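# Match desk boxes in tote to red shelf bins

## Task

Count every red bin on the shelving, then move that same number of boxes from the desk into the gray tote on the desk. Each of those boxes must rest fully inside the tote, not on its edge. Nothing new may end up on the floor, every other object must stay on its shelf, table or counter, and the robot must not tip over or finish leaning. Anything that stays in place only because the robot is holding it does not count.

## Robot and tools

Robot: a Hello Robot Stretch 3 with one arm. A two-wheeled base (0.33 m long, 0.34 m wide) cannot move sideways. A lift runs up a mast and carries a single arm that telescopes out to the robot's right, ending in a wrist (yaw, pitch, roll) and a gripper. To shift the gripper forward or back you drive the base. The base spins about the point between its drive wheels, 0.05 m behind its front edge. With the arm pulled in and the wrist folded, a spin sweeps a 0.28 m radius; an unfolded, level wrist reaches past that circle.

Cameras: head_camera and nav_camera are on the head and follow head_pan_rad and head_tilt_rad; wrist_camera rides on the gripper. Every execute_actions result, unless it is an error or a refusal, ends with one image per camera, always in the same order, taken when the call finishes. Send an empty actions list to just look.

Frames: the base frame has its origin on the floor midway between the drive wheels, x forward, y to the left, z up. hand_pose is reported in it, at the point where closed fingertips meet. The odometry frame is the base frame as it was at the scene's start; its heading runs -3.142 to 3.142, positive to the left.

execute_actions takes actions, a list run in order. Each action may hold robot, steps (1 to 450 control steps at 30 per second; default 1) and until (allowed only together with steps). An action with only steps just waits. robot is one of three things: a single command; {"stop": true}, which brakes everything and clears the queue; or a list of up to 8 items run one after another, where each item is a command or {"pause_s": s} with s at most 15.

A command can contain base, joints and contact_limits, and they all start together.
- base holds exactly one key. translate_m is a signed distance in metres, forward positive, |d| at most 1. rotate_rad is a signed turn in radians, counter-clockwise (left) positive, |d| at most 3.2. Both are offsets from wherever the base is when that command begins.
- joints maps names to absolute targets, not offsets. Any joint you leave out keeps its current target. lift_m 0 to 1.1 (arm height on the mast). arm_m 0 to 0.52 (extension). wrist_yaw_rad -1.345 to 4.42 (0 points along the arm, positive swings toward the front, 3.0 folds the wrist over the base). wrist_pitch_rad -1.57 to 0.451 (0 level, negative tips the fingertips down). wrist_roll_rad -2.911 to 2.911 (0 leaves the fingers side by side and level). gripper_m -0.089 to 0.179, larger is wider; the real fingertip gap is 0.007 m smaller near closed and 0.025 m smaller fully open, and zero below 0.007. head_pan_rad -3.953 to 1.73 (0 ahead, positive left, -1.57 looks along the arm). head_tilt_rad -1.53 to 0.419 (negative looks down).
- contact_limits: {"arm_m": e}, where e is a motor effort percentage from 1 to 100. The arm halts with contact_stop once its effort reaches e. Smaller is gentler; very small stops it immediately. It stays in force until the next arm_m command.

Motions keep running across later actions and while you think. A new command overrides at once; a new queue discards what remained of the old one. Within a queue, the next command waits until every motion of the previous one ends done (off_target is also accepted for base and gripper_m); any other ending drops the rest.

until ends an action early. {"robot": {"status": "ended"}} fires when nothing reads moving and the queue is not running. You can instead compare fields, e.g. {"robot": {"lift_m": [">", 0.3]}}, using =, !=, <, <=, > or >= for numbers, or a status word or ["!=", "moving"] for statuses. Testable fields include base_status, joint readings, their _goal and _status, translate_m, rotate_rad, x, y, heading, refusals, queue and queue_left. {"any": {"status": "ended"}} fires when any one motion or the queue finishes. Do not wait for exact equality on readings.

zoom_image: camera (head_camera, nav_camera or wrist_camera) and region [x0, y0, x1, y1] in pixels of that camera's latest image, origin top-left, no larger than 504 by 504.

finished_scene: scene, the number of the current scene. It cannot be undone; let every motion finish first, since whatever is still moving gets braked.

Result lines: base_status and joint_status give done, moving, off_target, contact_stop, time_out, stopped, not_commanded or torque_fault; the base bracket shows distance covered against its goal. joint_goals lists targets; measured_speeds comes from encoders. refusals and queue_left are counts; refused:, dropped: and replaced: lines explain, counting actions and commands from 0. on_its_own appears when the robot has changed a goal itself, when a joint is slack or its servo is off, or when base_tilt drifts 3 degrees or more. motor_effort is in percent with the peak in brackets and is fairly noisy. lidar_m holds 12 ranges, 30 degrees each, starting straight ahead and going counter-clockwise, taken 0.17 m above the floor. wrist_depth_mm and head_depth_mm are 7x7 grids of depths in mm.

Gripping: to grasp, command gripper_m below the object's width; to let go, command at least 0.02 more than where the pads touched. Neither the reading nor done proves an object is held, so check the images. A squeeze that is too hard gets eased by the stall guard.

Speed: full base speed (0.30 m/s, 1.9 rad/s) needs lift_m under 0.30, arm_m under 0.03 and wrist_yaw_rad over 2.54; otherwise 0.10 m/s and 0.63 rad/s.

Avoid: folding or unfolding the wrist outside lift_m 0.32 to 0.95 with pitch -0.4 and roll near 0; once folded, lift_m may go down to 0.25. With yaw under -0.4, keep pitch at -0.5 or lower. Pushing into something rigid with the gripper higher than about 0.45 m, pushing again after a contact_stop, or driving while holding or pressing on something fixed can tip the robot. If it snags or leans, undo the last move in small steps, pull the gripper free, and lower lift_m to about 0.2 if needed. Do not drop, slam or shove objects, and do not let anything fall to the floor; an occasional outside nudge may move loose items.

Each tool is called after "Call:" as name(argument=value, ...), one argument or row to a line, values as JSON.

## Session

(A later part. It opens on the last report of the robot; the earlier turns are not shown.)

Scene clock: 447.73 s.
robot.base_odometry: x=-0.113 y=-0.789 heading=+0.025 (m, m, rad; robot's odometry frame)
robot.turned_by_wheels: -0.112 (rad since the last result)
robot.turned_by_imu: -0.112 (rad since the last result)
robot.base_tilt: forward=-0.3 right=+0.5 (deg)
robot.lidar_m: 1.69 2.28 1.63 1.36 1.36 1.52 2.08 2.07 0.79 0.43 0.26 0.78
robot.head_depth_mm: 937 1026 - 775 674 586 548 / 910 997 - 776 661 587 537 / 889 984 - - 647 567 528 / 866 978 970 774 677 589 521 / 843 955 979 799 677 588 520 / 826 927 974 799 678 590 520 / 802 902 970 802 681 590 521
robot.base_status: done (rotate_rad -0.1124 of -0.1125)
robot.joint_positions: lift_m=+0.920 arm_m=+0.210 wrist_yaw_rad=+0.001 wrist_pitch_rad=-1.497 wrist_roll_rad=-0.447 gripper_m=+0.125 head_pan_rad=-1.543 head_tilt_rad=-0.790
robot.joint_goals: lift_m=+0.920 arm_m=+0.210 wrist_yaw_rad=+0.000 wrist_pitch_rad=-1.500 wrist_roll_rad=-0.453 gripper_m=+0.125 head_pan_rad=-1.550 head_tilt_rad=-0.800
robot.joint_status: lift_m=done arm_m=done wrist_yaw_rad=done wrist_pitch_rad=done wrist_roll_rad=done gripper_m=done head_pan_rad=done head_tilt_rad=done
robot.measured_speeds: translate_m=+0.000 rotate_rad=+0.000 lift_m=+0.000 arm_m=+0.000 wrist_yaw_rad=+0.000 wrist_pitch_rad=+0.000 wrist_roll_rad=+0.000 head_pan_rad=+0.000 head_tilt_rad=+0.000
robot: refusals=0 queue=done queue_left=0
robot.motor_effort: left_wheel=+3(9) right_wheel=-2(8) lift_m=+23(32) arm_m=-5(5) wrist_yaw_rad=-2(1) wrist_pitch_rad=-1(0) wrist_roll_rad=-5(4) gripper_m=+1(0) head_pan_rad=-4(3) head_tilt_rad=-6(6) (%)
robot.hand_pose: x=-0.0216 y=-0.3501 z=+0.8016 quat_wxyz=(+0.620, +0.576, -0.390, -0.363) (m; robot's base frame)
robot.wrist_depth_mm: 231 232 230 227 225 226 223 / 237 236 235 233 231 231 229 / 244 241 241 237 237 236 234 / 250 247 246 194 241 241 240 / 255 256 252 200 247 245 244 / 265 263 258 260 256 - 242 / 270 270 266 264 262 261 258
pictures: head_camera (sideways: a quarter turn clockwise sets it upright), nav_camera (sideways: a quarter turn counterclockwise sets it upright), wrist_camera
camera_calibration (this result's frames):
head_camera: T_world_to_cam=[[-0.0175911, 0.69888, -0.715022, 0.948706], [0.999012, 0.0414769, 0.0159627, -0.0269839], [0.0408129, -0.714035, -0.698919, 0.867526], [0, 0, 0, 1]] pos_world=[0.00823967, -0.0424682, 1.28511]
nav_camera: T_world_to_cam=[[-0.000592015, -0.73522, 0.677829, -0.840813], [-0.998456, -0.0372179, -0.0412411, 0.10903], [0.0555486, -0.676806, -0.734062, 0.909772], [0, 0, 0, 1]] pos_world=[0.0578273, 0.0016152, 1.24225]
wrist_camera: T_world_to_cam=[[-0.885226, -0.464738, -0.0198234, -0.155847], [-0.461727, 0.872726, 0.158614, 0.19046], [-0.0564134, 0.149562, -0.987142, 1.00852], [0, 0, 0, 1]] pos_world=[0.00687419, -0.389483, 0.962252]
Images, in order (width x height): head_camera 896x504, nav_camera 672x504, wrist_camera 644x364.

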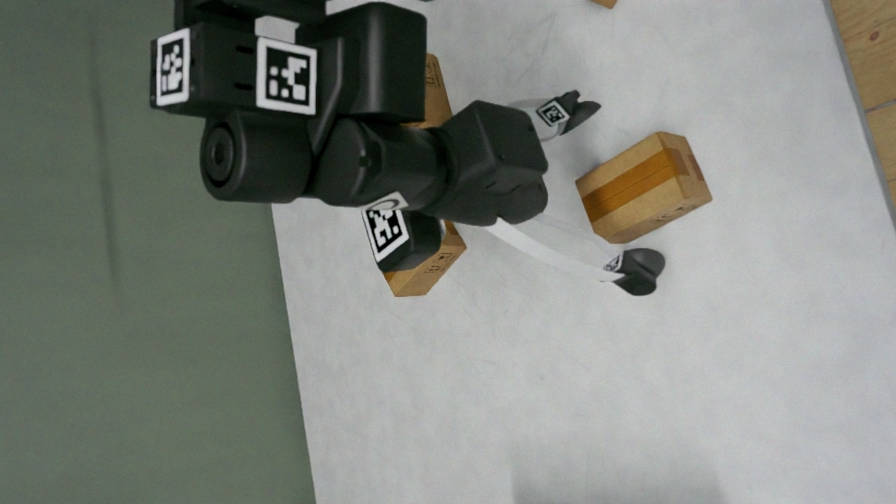

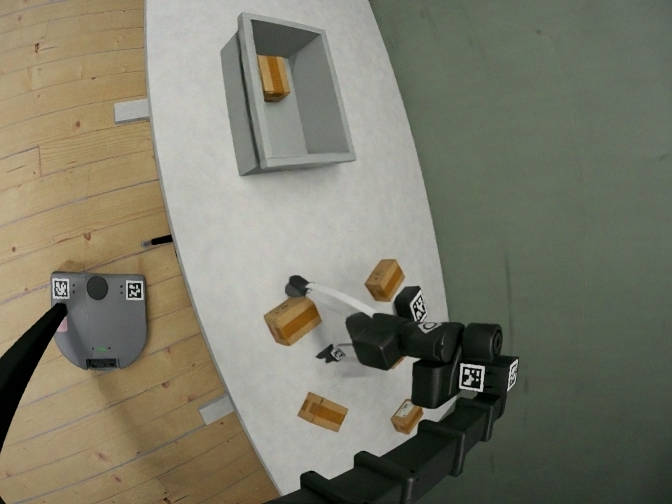

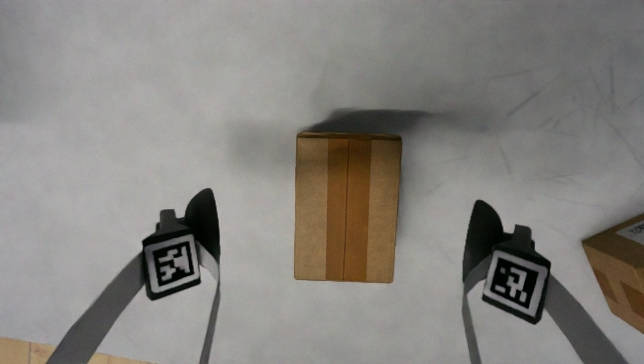

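Call:
execute_actions(
  actions=[
    {"robot":[{"joints":{"lift_m":0.864}},{"joints":{"gripper_m":0.035}},{"joints":{"lift_m":1.03}}],"steps":300,"until":{"robot":{"lift_m":[">",0.965]}}},
    {"robot":{"base":{"rotate_rad":0.873},"joints":{"arm_m":0.308,"wrist_roll_rad":-0.947,"lift_m":1.03}},"steps":450,"until":{"robot":{"status":"ended"}}},
  ],
)

Scene clock: 467.83 s.
robot.base_odometry: x=-0.113 y=-0.789 heading=+0.898 (m, m, rad; robot's odometry frame)
robot.turned_by_wheels: +0.873 (rad since the last result)
robot.turned_by_imu: +0.878 (rad since the last result)
robot.base_tilt: forward=-0.5 right=+0.6 (deg)
robot.lidar_m: 1.88 1.40 1.35 1.41 2.14 2.07 0.79 0.43 0.26 0.26 0.78 2.26
robot.head_depth_mm: - 956 965 794 674 586 519 / - - 970 661 647 586 519 / - - 939 525 631 586 521 / 1033 1115 967 716 622 589 538 / 1101 1209 976 724 648 588 1154 / 1184 1364 978 683 677 612 1188 / 1242 1473 975 801 680 1257 1187
robot.base_status: done (rotate_rad +0.8729 of +0.8730)
robot.joint_positions: lift_m=+1.030 arm_m=+0.308 wrist_yaw_rad=+0.001 wrist_pitch_rad=-1.497 wrist_roll_rad=-0.941 gripper_m=+0.036 head_pan_rad=-1.543 head_tilt_rad=-0.790
robot.joint_goals: lift_m=+1.030 arm_m=+0.308 wrist_yaw_rad=+0.000 wrist_pitch_rad=-1.500 wrist_roll_rad=-0.947 gripper_m=+0.035 head_pan_rad=-1.550 head_tilt_rad=-0.800
robot.joint_status: lift_m=done arm_m=done wrist_yaw_rad=done wrist_pitch_rad=done wrist_roll_rad=done gripper_m=done head_pan_rad=done head_tilt_rad=done
robot.measured_speeds: translate_m=+0.000 rotate_rad=+0.000 lift_m=+0.000 arm_m=+0.000 wrist_yaw_rad=+0.000 wrist_pitch_rad=+0.000 wrist_roll_rad=+0.000 head_pan_rad=+0.000 head_tilt_rad=+0.000
robot: refusals=0 queue=done queue_left=0
robot.motor_effort: left_wheel=-1(7) right_wheel=+2(9) lift_m=+31(32) arm_m=+5(3) wrist_yaw_rad=-1(1) wrist_pitch_rad=-1(1) wrist_roll_rad=-4(4) gripper_m=-12(87) head_pan_rad=-4(4) head_tilt_rad=-6(5) (%)
robot.hand_pose: x=-0.0215 y=-0.4475 z=+0.9112 quat_wxyz=(+0.697, +0.647, -0.226, -0.211) (m; robot's base frame)
robot.wrist_depth_mm: - 327 253 277 319 322 329 / - 335 294 290 324 329 332 / - 350 298 337 286 340 343 / - 356 256 135 136 350 354 / - 368 241 138 139 361 361 / - 382 251 142 142 374 371 / - - 392 146 384 385 387
pictures: head_camera (sideways: a quarter turn clockwise sets it upright), nav_camera (sideways: a quarter turn counterclockwise sets it upright), wrist_camera
camera_calibration (this result's frames):
head_camera: T_world_to_cam=[[-0.0175676, 0.698887, -0.715017, 0.948698], [0.999013, 0.041443, 0.0159628, -0.026984], [0.0407886, -0.714031, -0.698925, 0.867534], [0, 0, 0, 1]] pos_world=[0.00823823, -0.0424681, 1.28511]
nav_camera: T_world_to_cam=[[-0.000616757, -0.735225, 0.677823, -0.840806], [-0.998457, -0.0371838, -0.0412412, 0.10903], [0.0555256, -0.676803, -0.734068, 0.909779], [0, 0, 0, 1]] pos_world=[0.0578274, 0.00161392, 1.24225]
wrist_camera: T_world_to_cam=[[-0.559847, -0.828571, 0.00646247, -0.378662], [-0.814045, 0.551453, 0.182291, 0.0852079], [-0.154605, 0.0967944, -0.983223, 1.10204], [0, 0, 0, 1]] pos_world=[0.0277514, -0.467408, 1.07047]
Images, in order (width x height): head_camera 896x504, nav_camera 672x504, wrist_camera 644x364.

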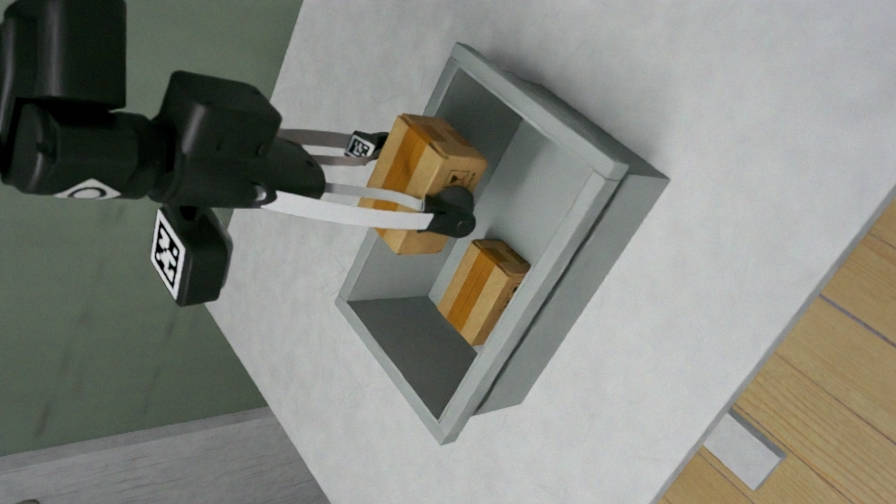

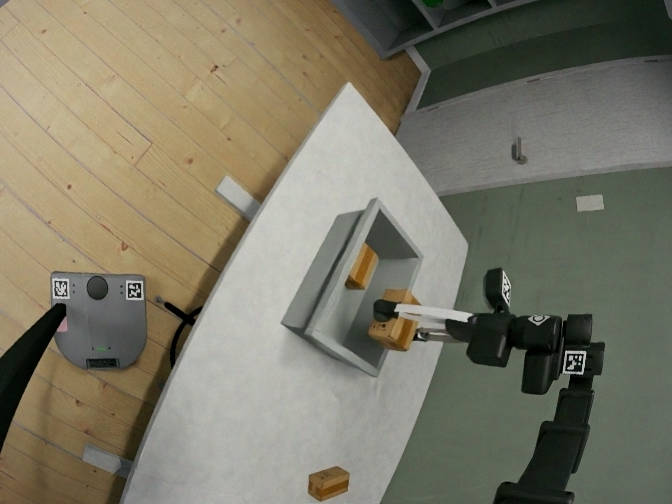

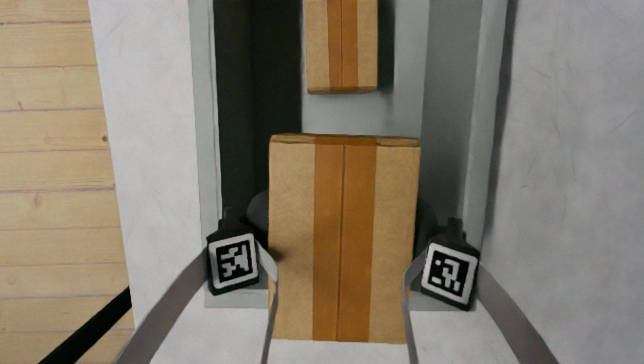

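Call:
execute_actions(
  actions=[
    {"robot":[{"joints":{"lift_m":0.871}},{"joints":{"gripper_m":0.095}},{"joints":{"lift_m":1.0}}],"steps":300,"until":{"robot":{"lift_m":[">",0.975],"gripper_m":[">",0.08]}}},
    {"robot":{"base":{"rotate_rad":-0.755},"joints":{"arm_m":0.47,"wrist_roll_rad":-0.6,"lift_m":1.0,"gripper_m":0.125}},"steps":450,"until":{"robot":{"status":"ended"}}},
  ],
)

Scene clock: 501.20 s.
robot.base_odometry: x=-0.113 y=-0.789 heading=+0.143 (m, m, rad; robot's odometry frame)
robot.turned_by_wheels: -0.755 (rad since the last result)
robot.turned_by_imu: -0.755 (rad since the last result)
robot.base_tilt: forward=-0.4 right=+0.6 (deg)
robot.lidar_m: 2.06 2.27 1.53 1.36 1.36 1.62 2.07 1.75 0.79 0.43 0.26 0.78
robot.head_depth_mm: 897 1005 971 762 676 588 528 / 902 996 942 795 674 586 519 / - - 973 766 676 586 519 / 838 960 969 800 677 588 520 / 834 939 973 800 676 588 520 / 823 925 974 800 678 588 521 / 810 916 971 803 633 568 521
robot.base_status: done (rotate_rad -0.7549 of -0.7550)
robot.joint_positions: lift_m=+1.000 arm_m=+0.470 wrist_yaw_rad=+0.001 wrist_pitch_rad=-1.497 wrist_roll_rad=-0.605 gripper_m=+0.125 head_pan_rad=-1.543 head_tilt_rad=-0.790
robot.joint_goals: lift_m=+1.000 arm_m=+0.470 wrist_yaw_rad=+0.000 wrist_pitch_rad=-1.500 wrist_roll_rad=-0.600 gripper_m=+0.125 head_pan_rad=-1.550 head_tilt_rad=-0.800
robot.joint_status: lift_m=done arm_m=done wrist_yaw_rad=done wrist_pitch_rad=done wrist_roll_rad=done gripper_m=done head_pan_rad=done head_tilt_rad=done
robot.measured_speeds: translate_m=+0.000 rotate_rad=+0.000 lift_m=+0.000 arm_m=+0.000 wrist_yaw_rad=+0.000 wrist_pitch_rad=+0.000 wrist_roll_rad=+0.000 head_pan_rad=+0.000 head_tilt_rad=+0.000
robot: refusals=0 queue=done queue_left=0
robot.motor_effort: left_wheel=+2(10) right_wheel=-2(8) lift_m=+31(33) arm_m=+5(6) wrist_yaw_rad=-1(1) wrist_pitch_rad=-1(1) wrist_roll_rad=+3(6) gripper_m=+1(80) head_pan_rad=-3(4) head_tilt_rad=-6(5) (%)
robot.hand_pose: x=-0.0216 y=-0.6095 z=+0.8812 quat_wxyz=(+0.649, +0.603, -0.340, -0.316) (m; robot's base frame)
robot.wrist_depth_mm: 306 303 302 300 299 298 298 / 312 312 309 308 308 305 302 / 320 317 317 313 313 313 310 / 330 327 325 276 320 321 320 / 339 338 335 332 331 330 326 / 347 347 345 344 339 - 336 / 355 354 351 351 349 350 343
pictures: head_camera (sideways: a quarter turn clockwise sets it upright), nav_camera (sideways: a quarter turn counterclockwise sets it upright), wrist_camera
camera_calibration (this result's frames):
head_camera: T_world_to_cam=[[-0.0175593, 0.698887, -0.715017, 0.948698], [0.999014, 0.0414312, 0.0159628, -0.026984], [0.0407802, -0.714031, -0.698925, 0.867534], [0, 0, 0, 1]] pos_world=[0.00823773, -0.0424682, 1.28511]
nav_camera: T_world_to_cam=[[-0.000625435, -0.735225, 0.677823, -0.840806], [-0.998458, -0.037172, -0.0412412, 0.10903], [0.0555176, -0.676803, -0.734068, 0.909779], [0, 0, 0, 1]] pos_world=[0.0578274, 0.00161331, 1.24225]
wrist_camera: T_world_to_cam=[[-0.801391, -0.598055, -0.0101574, -0.362765], [-0.59125, 0.789473, 0.164789, 0.345242], [-0.0905338, 0.138066, -0.986277, 1.11746], [0, 0, 0, 1]] pos_world=[0.0145757, -0.643796, 1.04155]
Images, in order (width x height): head_camera 896x504, nav_camera 672x504, wrist_camera 644x364.

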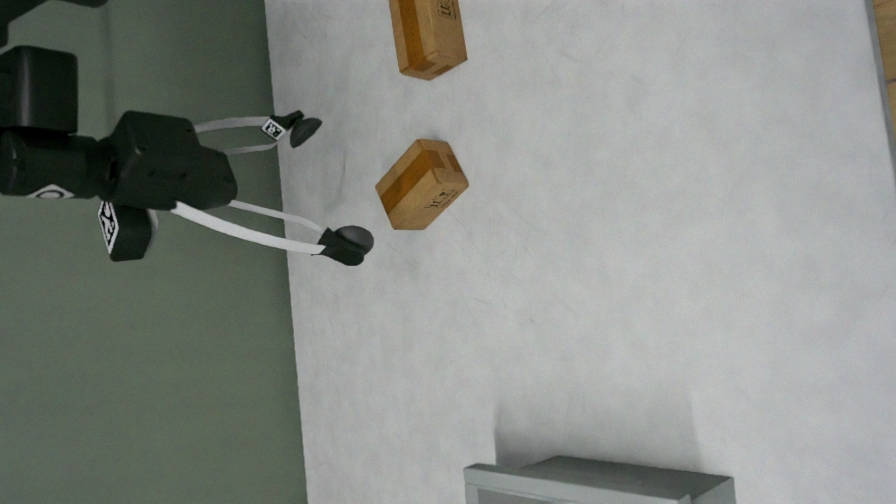

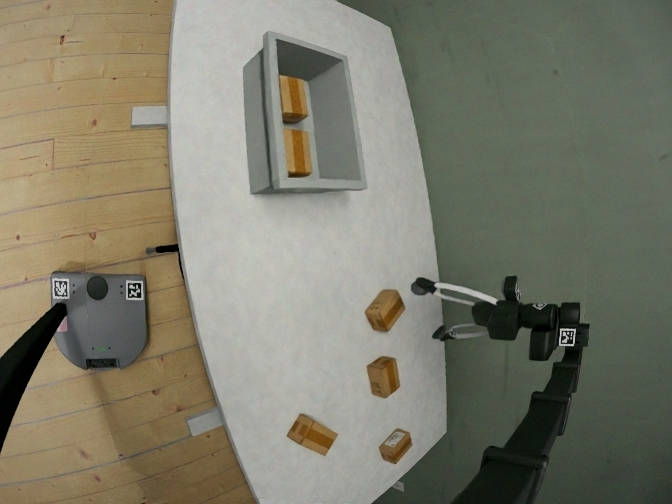

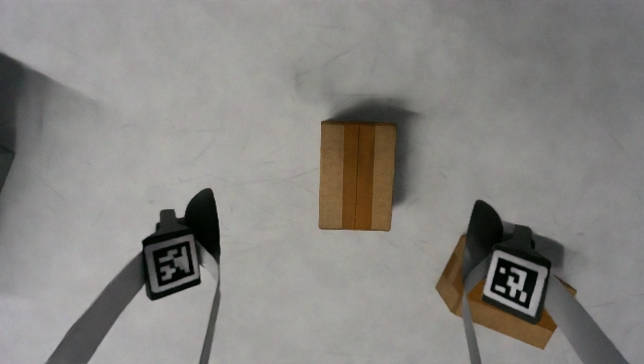

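Call:
zoom_image(
  camera="wrist_camera",
  region=[400, 190, 644, 364],
)

Call:
zoom_image(
  camera="nav_camera",
  region=[260, 270, 460, 480],
)

Region (400, 190, 644, 364) of wrist_camera's 644x364 image, scaled by 2.066; it fills the top 359 rows of this view, and the rest is white.

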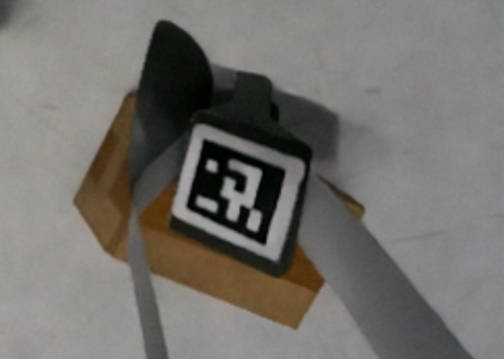

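Region (260, 270, 460, 480) of nav_camera's 672x504 image, scaled by 2.400, with more detail than that image has; it fills the left 480 columns of this view, and the rest is white.

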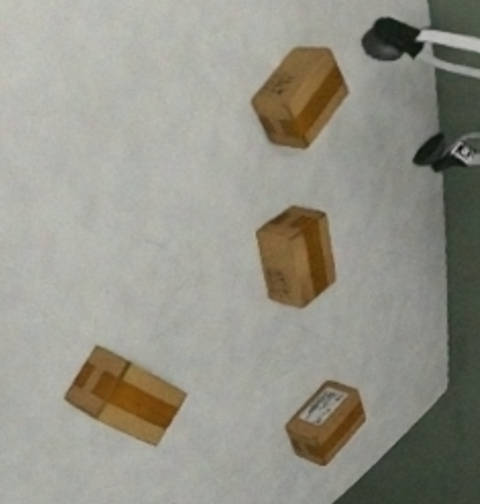

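Call:
execute_actions(
  actions=[
    {"robot":[{"base":{"rotate_rad":-0.014},"joints":{"arm_m":0.485,"wrist_roll_rad":-0.614,"lift_m":0.864}},{"joints":{"gripper_m":0.035}},{"joints":{"lift_m":1.02}}],"steps":300,"until":{"robot":{"lift_m":[">",0.96],"gripper_m":["<",0.05]}}},
    {"robot":{"base":{"rotate_rad":0.769},"joints":{"arm_m":0.308,"wrist_roll_rad":-0.947,"lift_m":1.02}},"steps":450,"until":{"robot":{"status":"ended"}}},
  ],
)

Scene clock: 527.40 s.
robot.base_odometry: x=-0.113 y=-0.789 heading=+0.898 (m, m, rad; robot's odometry frame)
robot.turned_by_wheels: +0.755 (rad since the last result)
robot.turned_by_imu: +0.760 (rad since the last result)
robot.base_tilt: forward=-0.4 right=+0.5 (deg)
robot.lidar_m: 1.88 1.40 1.35 1.41 2.14 2.07 0.79 0.43 0.26 0.26 0.78 2.27
robot.head_depth_mm: - 969 971 796 676 587 519 / - - 940 660 646 588 520 / 977 - - 529 616 588 521 / 1029 1109 972 703 620 589 538 / 1097 1203 974 725 650 588 1153 / 1185 1366 976 682 679 611 1187 / 1245 1468 974 803 679 1255 1184
robot.base_status: done (rotate_rad +0.7689 of +0.7690)
robot.joint_positions: lift_m=+1.020 arm_m=+0.308 wrist_yaw_rad=+0.001 wrist_pitch_rad=-1.497 wrist_roll_rad=-0.942 gripper_m=+0.036 head_pan_rad=-1.543 head_tilt_rad=-0.790
robot.joint_goals: lift_m=+1.020 arm_m=+0.308 wrist_yaw_rad=+0.000 wrist_pitch_rad=-1.500 wrist_roll_rad=-0.947 gripper_m=+0.035 head_pan_rad=-1.550 head_tilt_rad=-0.800
robot.joint_status: lift_m=done arm_m=done wrist_yaw_rad=done wrist_pitch_rad=done wrist_roll_rad=done gripper_m=done head_pan_rad=done head_tilt_rad=done
robot.measured_speeds: translate_m=+0.000 rotate_rad=+0.000 lift_m=+0.000 arm_m=+0.000 wrist_yaw_rad=+0.000 wrist_pitch_rad=+0.000 wrist_roll_rad=+0.000 head_pan_rad=+0.000 head_tilt_rad=+0.000
robot: refusals=0 queue=done queue_left=0
robot.motor_effort: left_wheel=-1(12) right_wheel=+2(11) lift_m=+32(33) arm_m=-5(6) wrist_yaw_rad=-1(1) wrist_pitch_rad=+0(0) wrist_roll_rad=-3(5) gripper_m=-11(86) head_pan_rad=-3(4) head_tilt_rad=-6(6) (%)
robot.hand_pose: x=-0.0215 y=-0.4481 z=+0.9012 quat_wxyz=(+0.697, +0.648, -0.226, -0.210) (m; robot's base frame)
robot.wrist_depth_mm: 991 318 254 269 310 235 317 / - 327 256 281 319 234 325 / - 336 256 288 284 330 331 / - 347 260 134 135 340 342 / - 358 229 138 138 351 354 / - 370 239 142 142 363 361 / - - 380 145 373 376 375
pictures: head_camera (sideways: a quarter turn clockwise sets it upright), nav_camera (sideways: a quarter turn counterclockwise sets it upright), wrist_camera
camera_calibration (this result's frames):
head_camera: T_world_to_cam=[[-0.0175594, 0.698899, -0.715005, 0.948682], [0.999014, 0.0414304, 0.015963, -0.0269843], [0.0407795, -0.714019, -0.698937, 0.86755], [0, 0, 0, 1]] pos_world=[0.0082377, -0.0424679, 1.28511]
nav_camera: T_world_to_cam=[[-0.000625462, -0.735237, 0.67781, -0.840789], [-0.998458, -0.0371708, -0.0412414, 0.10903], [0.0555169, -0.676791, -0.734079, 0.909795], [0, 0, 0, 1]] pos_world=[0.0578274, 0.00161432, 1.24225]
wrist_camera: T_world_to_cam=[[-0.558913, -0.829201, 0.00649935, -0.379394], [-0.814648, 0.550533, 0.182379, 0.0868633], [-0.154807, 0.0966394, -0.983207, 1.09217], [0, 0, 0, 1]] pos_world=[0.02779, -0.467962, 1.06045]
Images, in order (width x height): head_camera 896x504, nav_camera 672x504, wrist_camera 644x364.

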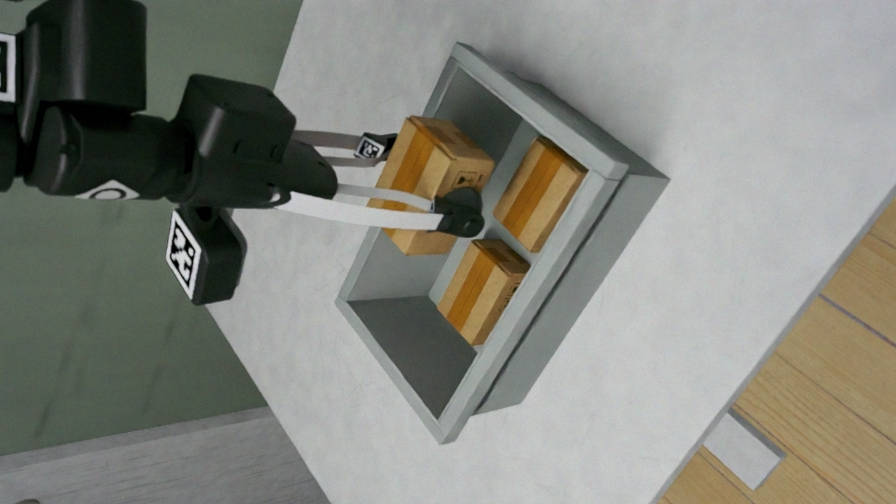

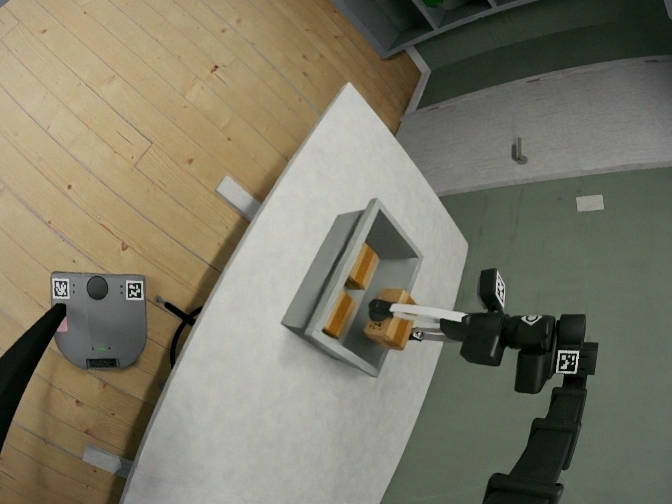

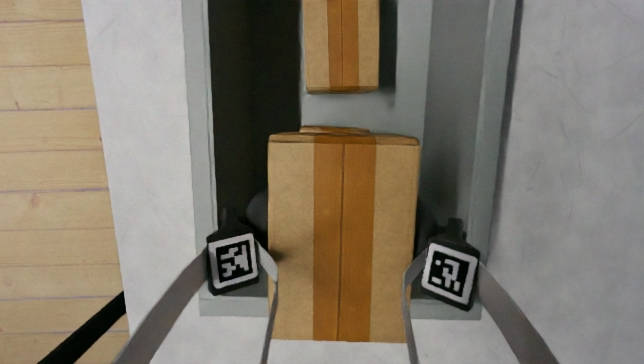

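Call:
execute_actions(
  actions=[
    {"robot":[{"joints":{"lift_m":0.922}},{"joints":{"gripper_m":0.095}},{"joints":{"lift_m":1.0}}],"steps":300,"until":{"robot":{"lift_m":[">",0.975],"gripper_m":[">",0.08]}}},
    {"robot":{"base":{"rotate_rad":-1.044},"joints":{"arm_m":0.514,"wrist_roll_rad":-2.096,"lift_m":1.0,"gripper_m":0.125}},"steps":450,"until":{"robot":{"rotate_rad":["<",-0.6]}}},
    {"robot":{"joints":{"arm_m":0.514,"wrist_roll_rad":-2.096,"lift_m":0.93}},"steps":450,"until":{"robot":{"status":"ended"}}},
  ],
)

Scene clock: 538.83 s.
robot.base_odometry: x=-0.113 y=-0.789 heading=-0.145 (m, m, rad; robot's odometry frame)
robot.turned_by_wheels: -1.044 (rad since the last result)
robot.turned_by_imu: -1.045 (rad since the last result)
robot.base_tilt: forward=-0.4 right=+0.6 (deg)
robot.lidar_m: 0.78 2.27 1.87 1.39 1.37 1.42 2.13 2.07 0.79 0.43 0.26 0.26
robot.head_depth_mm: - 1161 900 794 643 587 1163 / - 1145 972 792 675 586 1128 / - - 942 778 676 589 537 / 925 1030 940 794 675 587 520 / 885 999 973 796 679 588 520 / 847 951 977 798 678 589 522 / 817 916 973 800 678 589 521
robot.base_status: done (rotate_rad -1.0439 of -1.0440)
robot.joint_positions: lift_m=+0.930 arm_m=+0.514 wrist_yaw_rad=+0.001 wrist_pitch_rad=-1.496 wrist_roll_rad=-2.090 gripper_m=+0.125 head_pan_rad=-1.543 head_tilt_rad=-0.790
robot.joint_goals: lift_m=+0.930 arm_m=+0.514 wrist_yaw_rad=+0.000 wrist_pitch_rad=-1.500 wrist_roll_rad=-2.096 gripper_m=+0.125 head_pan_rad=-1.550 head_tilt_rad=-0.800
robot.joint_status: lift_m=done arm_m=done wrist_yaw_rad=done wrist_pitch_rad=done wrist_roll_rad=done gripper_m=done head_pan_rad=done head_tilt_rad=done
robot.measured_speeds: translate_m=+0.000 rotate_rad=+0.000 lift_m=+0.000 arm_m=+0.000 wrist_yaw_rad=+0.000 wrist_pitch_rad=+0.000 wrist_roll_rad=+0.000 head_pan_rad=+0.000 head_tilt_rad=+0.000
robot: refusals=0 queue=done queue_left=0
robot.motor_effort: left_wheel=+2(9) right_wheel=-2(8) lift_m=+23(31) arm_m=+5(6) wrist_yaw_rad=+0(1) wrist_pitch_rad=-1(1) wrist_roll_rad=-4(5) gripper_m=+0(79) head_pan_rad=-3(2) head_tilt_rad=-6(6) (%)
robot.hand_pose: x=-0.0213 y=-0.6538 z=+0.8116 quat_wxyz=(+0.708, +0.658, +0.189, +0.175) (m; robot's base frame)
robot.wrist_depth_mm: 229 227 228 229 228 226 226 / 237 237 236 235 234 235 235 / 245 245 245 240 244 243 243 / 252 254 255 203 250 251 252 / 246 265 264 212 260 261 262 / 275 277 274 273 274 - 271 / 287 286 287 286 285 283 284
pictures: head_camera (sideways: a quarter turn clockwise sets it upright), nav_camera (sideways: a quarter turn counterclockwise sets it upright), wrist_camera
camera_calibration (this result's frames):
head_camera: T_world_to_cam=[[-0.017555, 0.698899, -0.715005, 0.948682], [0.999014, 0.0414242, 0.015963, -0.0269843], [0.0407751, -0.71402, -0.698937, 0.86755], [0, 0, 0, 1]] pos_world=[0.00823743, -0.0424679, 1.28511]
nav_camera: T_world_to_cam=[[-0.00063002, -0.735237, 0.67781, -0.840789], [-0.998458, -0.0371646, -0.0412414, 0.10903], [0.0555127, -0.676791, -0.734079, 0.909795], [0, 0, 0, 1]] pos_world=[0.0578274, 0.00161399, 1.24225]
wrist_camera: T_world_to_cam=[[0.524992, -0.851065, 0.00849707, -0.542073], [-0.822967, -0.505063, 0.26007, -0.536781], [-0.217044, -0.143527, -0.965553, 0.851261], [0, 0, 0, 1]] pos_world=[0.027592, -0.610268, 0.966143]
Images, in order (width x height): head_camera 896x504, nav_camera 672x504, wrist_camera 644x364.

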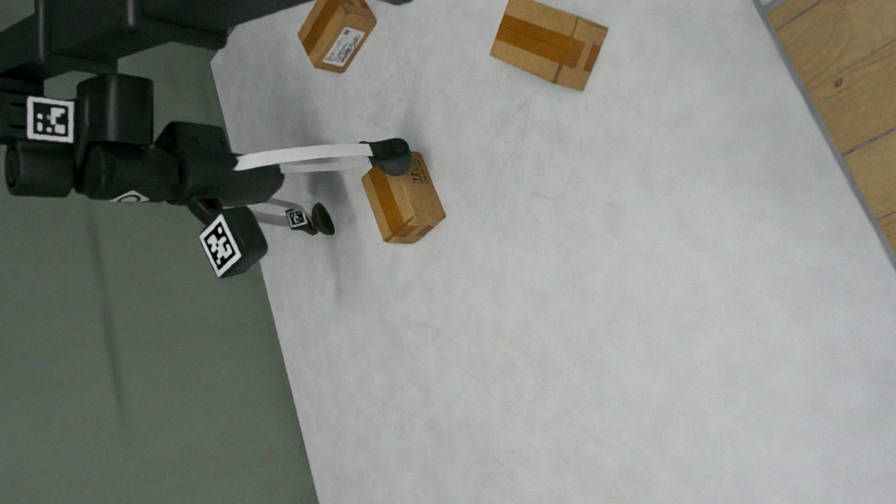

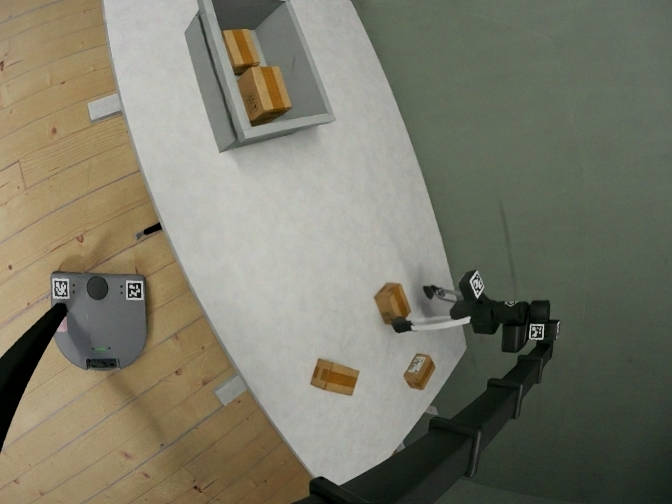

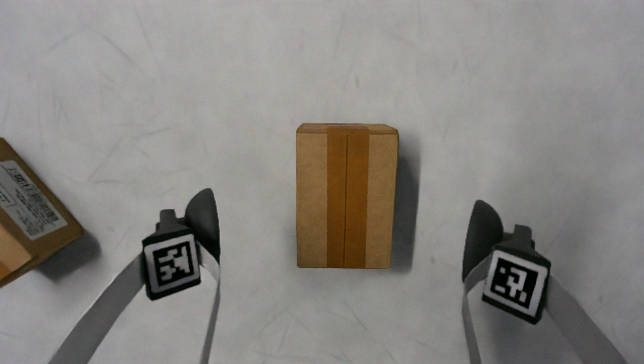

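Call:
execute_actions(
  actions=[
    {"robot":[{"joints":{"lift_m":0.864}},{"joints":{"gripper_m":0.035}},{"joints":{"lift_m":1.02}}],"steps":300,"until":{"robot":{"lift_m":[">",0.93],"gripper_m":["<",0.05]}}},
    {"robot":{"base":{"rotate_rad":1.235},"joints":{"arm_m":0.386,"wrist_roll_rad":-0.755,"lift_m":1.02}},"steps":450,"until":{"robot":{"status":"ended"}}},
  ],
)

Scene clock: 548.87 s.
robot.base_odometry: x=-0.113 y=-0.789 heading=+1.089 (m, m, rad; robot's odometry frame)
robot.turned_by_wheels: +1.235 (rad since the last result)
robot.turned_by_imu: +1.242 (rad since the last result)
robot.base_tilt: forward=-0.4 right=+0.6 (deg)
robot.lidar_m: 1.61 1.36 1.35 1.52 2.08 2.07 0.79 0.43 0.26 0.78 1.73 2.27
robot.head_depth_mm: 950 1044 968 666 590 588 521 / - 1115 966 694 577 575 520 / - - 603 700 616 589 528 / 1215 1411 974 694 661 587 1146 / 1324 1524 974 762 676 624 1181 / 1483 1748 976 800 694 1308 1184 / 1682 2028 2197 800 1453 1343 1191
robot.base_status: done (rotate_rad +1.2349 of +1.2350)
robot.joint_positions: lift_m=+1.020 arm_m=+0.386 wrist_yaw_rad=+0.001 wrist_pitch_rad=-1.495 wrist_roll_rad=-0.761 gripper_m=+0.036 head_pan_rad=-1.543 head_tilt_rad=-0.790
robot.joint_goals: lift_m=+1.020 arm_m=+0.386 wrist_yaw_rad=+0.000 wrist_pitch_rad=-1.500 wrist_roll_rad=-0.755 gripper_m=+0.035 head_pan_rad=-1.550 head_tilt_rad=-0.800
robot.joint_status: lift_m=done arm_m=done wrist_yaw_rad=done wrist_pitch_rad=done wrist_roll_rad=done gripper_m=done head_pan_rad=done head_tilt_rad=done
robot.measured_speeds: translate_m=+0.000 rotate_rad=+0.000 lift_m=+0.000 arm_m=+0.000 wrist_yaw_rad=+0.000 wrist_pitch_rad=+0.000 wrist_roll_rad=+0.000 head_pan_rad=+0.000 head_tilt_rad=+0.000
robot: refusals=0 queue=done queue_left=0
robot.motor_effort: left_wheel=-1(9) right_wheel=+2(10) lift_m=+32(34) arm_m=-5(5) wrist_yaw_rad=-1(1) wrist_pitch_rad=-1(1) wrist_roll_rad=+4(6) gripper_m=-11(86) head_pan_rad=-5(5) head_tilt_rad=-6(6) (%)
robot.hand_pose: x=-0.0215 y=-0.5266 z=+0.9012 quat_wxyz=(+0.674, +0.625, -0.288, -0.268) (m; robot's base frame)
robot.wrist_depth_mm: - 318 322 318 317 317 318 / - 330 213 236 223 322 322 / - 336 273 329 306 332 332 / - 346 243 132 134 343 341 / - 355 230 137 137 350 351 / - 368 249 143 144 360 360 / - - 335 149 260 370 373
pictures: head_camera (sideways: a quarter turn clockwise sets it upright), nav_camera (sideways: a quarter turn counterclockwise sets it upright), wrist_camera
camera_calibration (this result's frames):
head_camera: T_world_to_cam=[[-0.0175552, 0.6989, -0.715004, 0.948682], [0.999014, 0.0414245, 0.0159631, -0.0269843], [0.0407752, -0.714019, -0.698938, 0.867551], [0, 0, 0, 1]] pos_world=[0.00823744, -0.0424679, 1.28511]
nav_camera: T_world_to_cam=[[-0.000629829, -0.735237, 0.67781, -0.840788], [-0.998458, -0.0371648, -0.0412414, 0.10903], [0.0555129, -0.67679, -0.73408, 0.909796], [0, 0, 0, 1]] pos_world=[0.0578274, 0.00161406, 1.24225]
wrist_camera: T_world_to_cam=[[-0.699086, -0.715038, -0.00040595, -0.381154], [-0.704554, 0.688739, 0.171005, 0.215438], [-0.121995, 0.119833, -0.98527, 1.11452], [0, 0, 0, 1]] pos_world=[0.0212948, -0.554476, 1.06111]
Images, in order (width x height): head_camera 896x504, nav_camera 672x504, wrist_camera 644x364.

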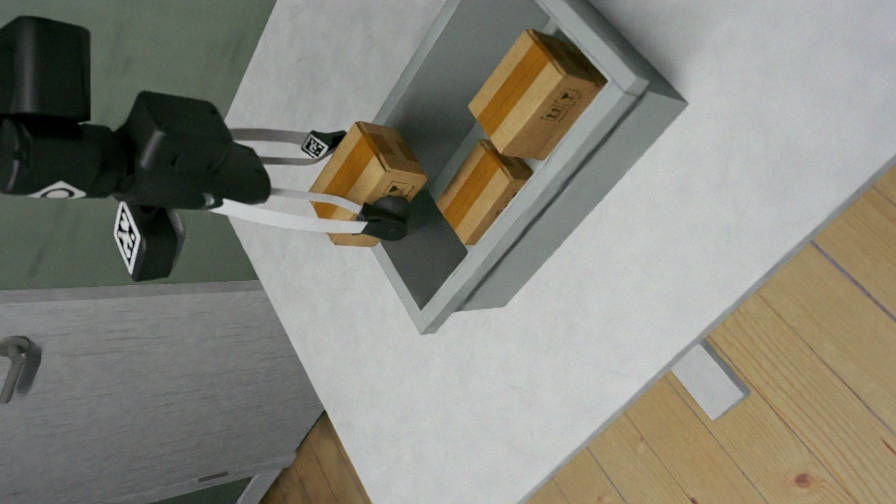

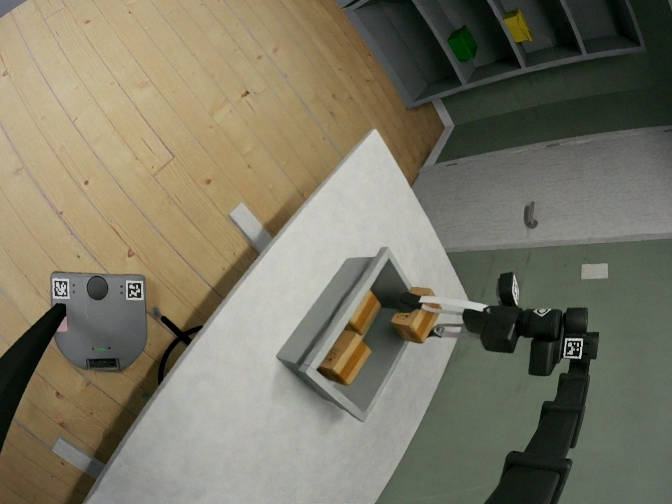

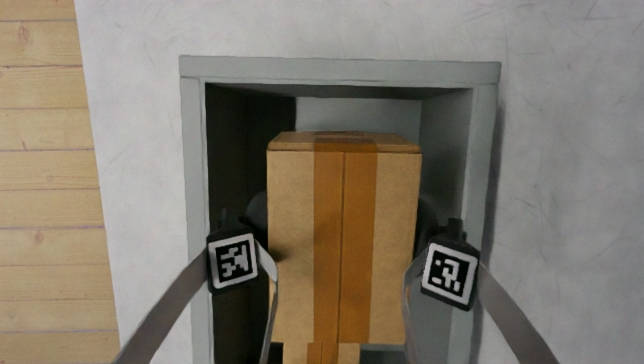

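Call:
execute_actions(
  actions=[
    {"robot":[{"joints":{"lift_m":0.924}},{"joints":{"gripper_m":0.095}},{"joints":{"lift_m":0.99}}],"steps":300,"until":{"robot":{"status":"ended"}}},
  ],
)

Scene clock: 556.37 s.
robot.base_odometry: x=-0.113 y=-0.789 heading=+1.089 (m, m, rad; robot's odometry frame)
robot.turned_by_wheels: +0.000 (rad since the last result)
robot.turned_by_imu: +0.001 (rad since the last result)
robot.base_tilt: forward=-0.4 right=+0.5 (deg)
robot.lidar_m: 1.62 1.36 1.35 1.53 2.08 2.07 0.79 0.43 0.26 0.78 1.73 2.27
robot.head_depth_mm: 945 1046 970 665 592 587 518 / - 1111 968 692 577 577 520 / - - 944 671 617 588 528 / 1226 1363 968 678 663 587 1146 / 1318 1513 976 762 674 623 1187 / 1481 1727 974 801 695 1305 1189 / 1696 2008 2225 802 1446 1346 1184
robot.base_status: done (rotate_rad +1.2349 of +1.2350)
robot.joint_positions: lift_m=+0.990 arm_m=+0.386 wrist_yaw_rad=+0.001 wrist_pitch_rad=-1.496 wrist_roll_rad=-0.761 gripper_m=+0.095 head_pan_rad=-1.543 head_tilt_rad=-0.790
robot.joint_goals: lift_m=+0.990 arm_m=+0.386 wrist_yaw_rad=+0.000 wrist_pitch_rad=-1.500 wrist_roll_rad=-0.755 gripper_m=+0.095 head_pan_rad=-1.550 head_tilt_rad=-0.800
robot.joint_status: lift_m=done arm_m=done wrist_yaw_rad=done wrist_pitch_rad=done wrist_roll_rad=done gripper_m=done head_pan_rad=done head_tilt_rad=done
robot.measured_speeds: translate_m=+0.000 rotate_rad=+0.000 lift_m=+0.000 arm_m=+0.000 wrist_yaw_rad=+0.000 wrist_pitch_rad=+0.000 wrist_roll_rad=+0.000 head_pan_rad=+0.000 head_tilt_rad=+0.000
robot: refusals=0 queue=done queue_left=0
robot.motor_effort: left_wheel=-2(1) right_wheel=+2(2) lift_m=+31(33) arm_m=-4(5) wrist_yaw_rad=-1(0) wrist_pitch_rad=-1(0) wrist_roll_rad=+4(4) gripper_m=+1(80) head_pan_rad=-4(3) head_tilt_rad=-6(6) (%)
robot.hand_pose: x=-0.0215 y=-0.5265 z=+0.8712 quat_wxyz=(+0.674, +0.625, -0.288, -0.268) (m; robot's base frame)
robot.wrist_depth_mm: 963 292 289 291 291 290 289 / 972 298 191 184 182 184 298 / - 307 272 232 301 203 304 / - 314 274 210 303 219 310 / - 323 319 216 314 319 318 / - 332 325 263 326 327 329 / - 344 289 230 332 215 340
pictures: head_camera (sideways: a quarter turn clockwise sets it upright), nav_camera (sideways: a quarter turn counterclockwise sets it upright), wrist_camera
camera_calibration (this result's frames):
head_camera: T_world_to_cam=[[-0.0175551, 0.6989, -0.715004, 0.948682], [0.999014, 0.0414243, 0.0159631, -0.0269843], [0.0407752, -0.714019, -0.698938, 0.867551], [0, 0, 0, 1]] pos_world=[0.00823744, -0.0424679, 1.28511]
nav_camera: T_world_to_cam=[[-0.000629918, -0.735237, 0.67781, -0.840788], [-0.998458, -0.0371647, -0.0412414, 0.10903], [0.0555128, -0.67679, -0.73408, 0.909795], [0, 0, 0, 1]] pos_world=[0.0578274, 0.00161405, 1.24225]
wrist_camera: T_world_to_cam=[[-0.699086, -0.715037, -0.000699753, -0.380828], [-0.704554, 0.688668, 0.171288, 0.2202], [-0.121996, 0.120238, -0.985221, 1.08515], [0, 0, 0, 1]] pos_world=[0.0212948, -0.554427, 1.03112]
Images, in order (width x height): head_camera 896x504, nav_camera 672x504, wrist_camera 644x364.

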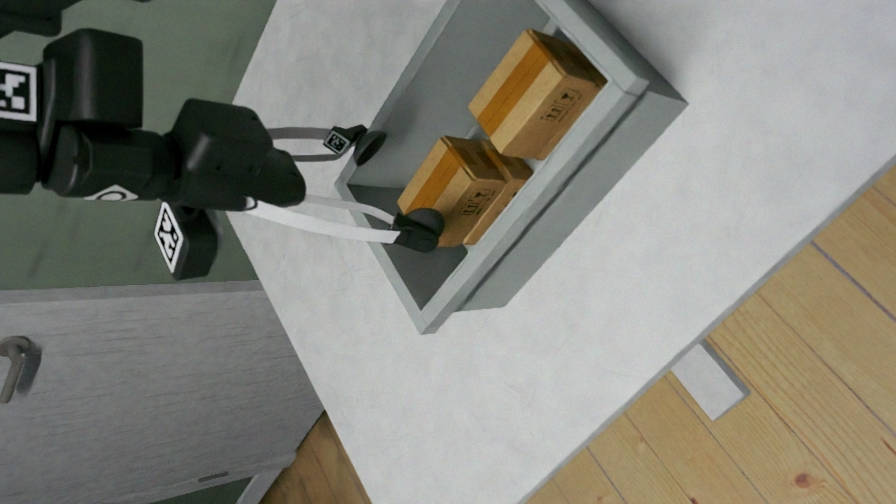

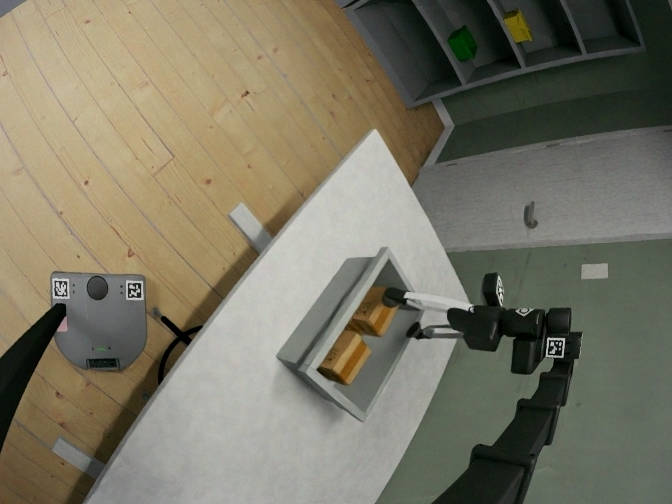

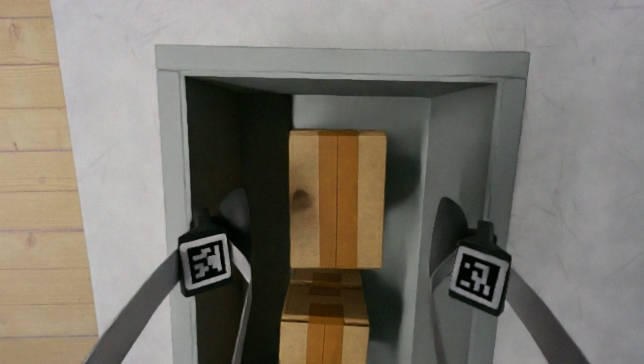

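Call:
finished_scene(
  scene=1,
)

The scene is finished: the task was done.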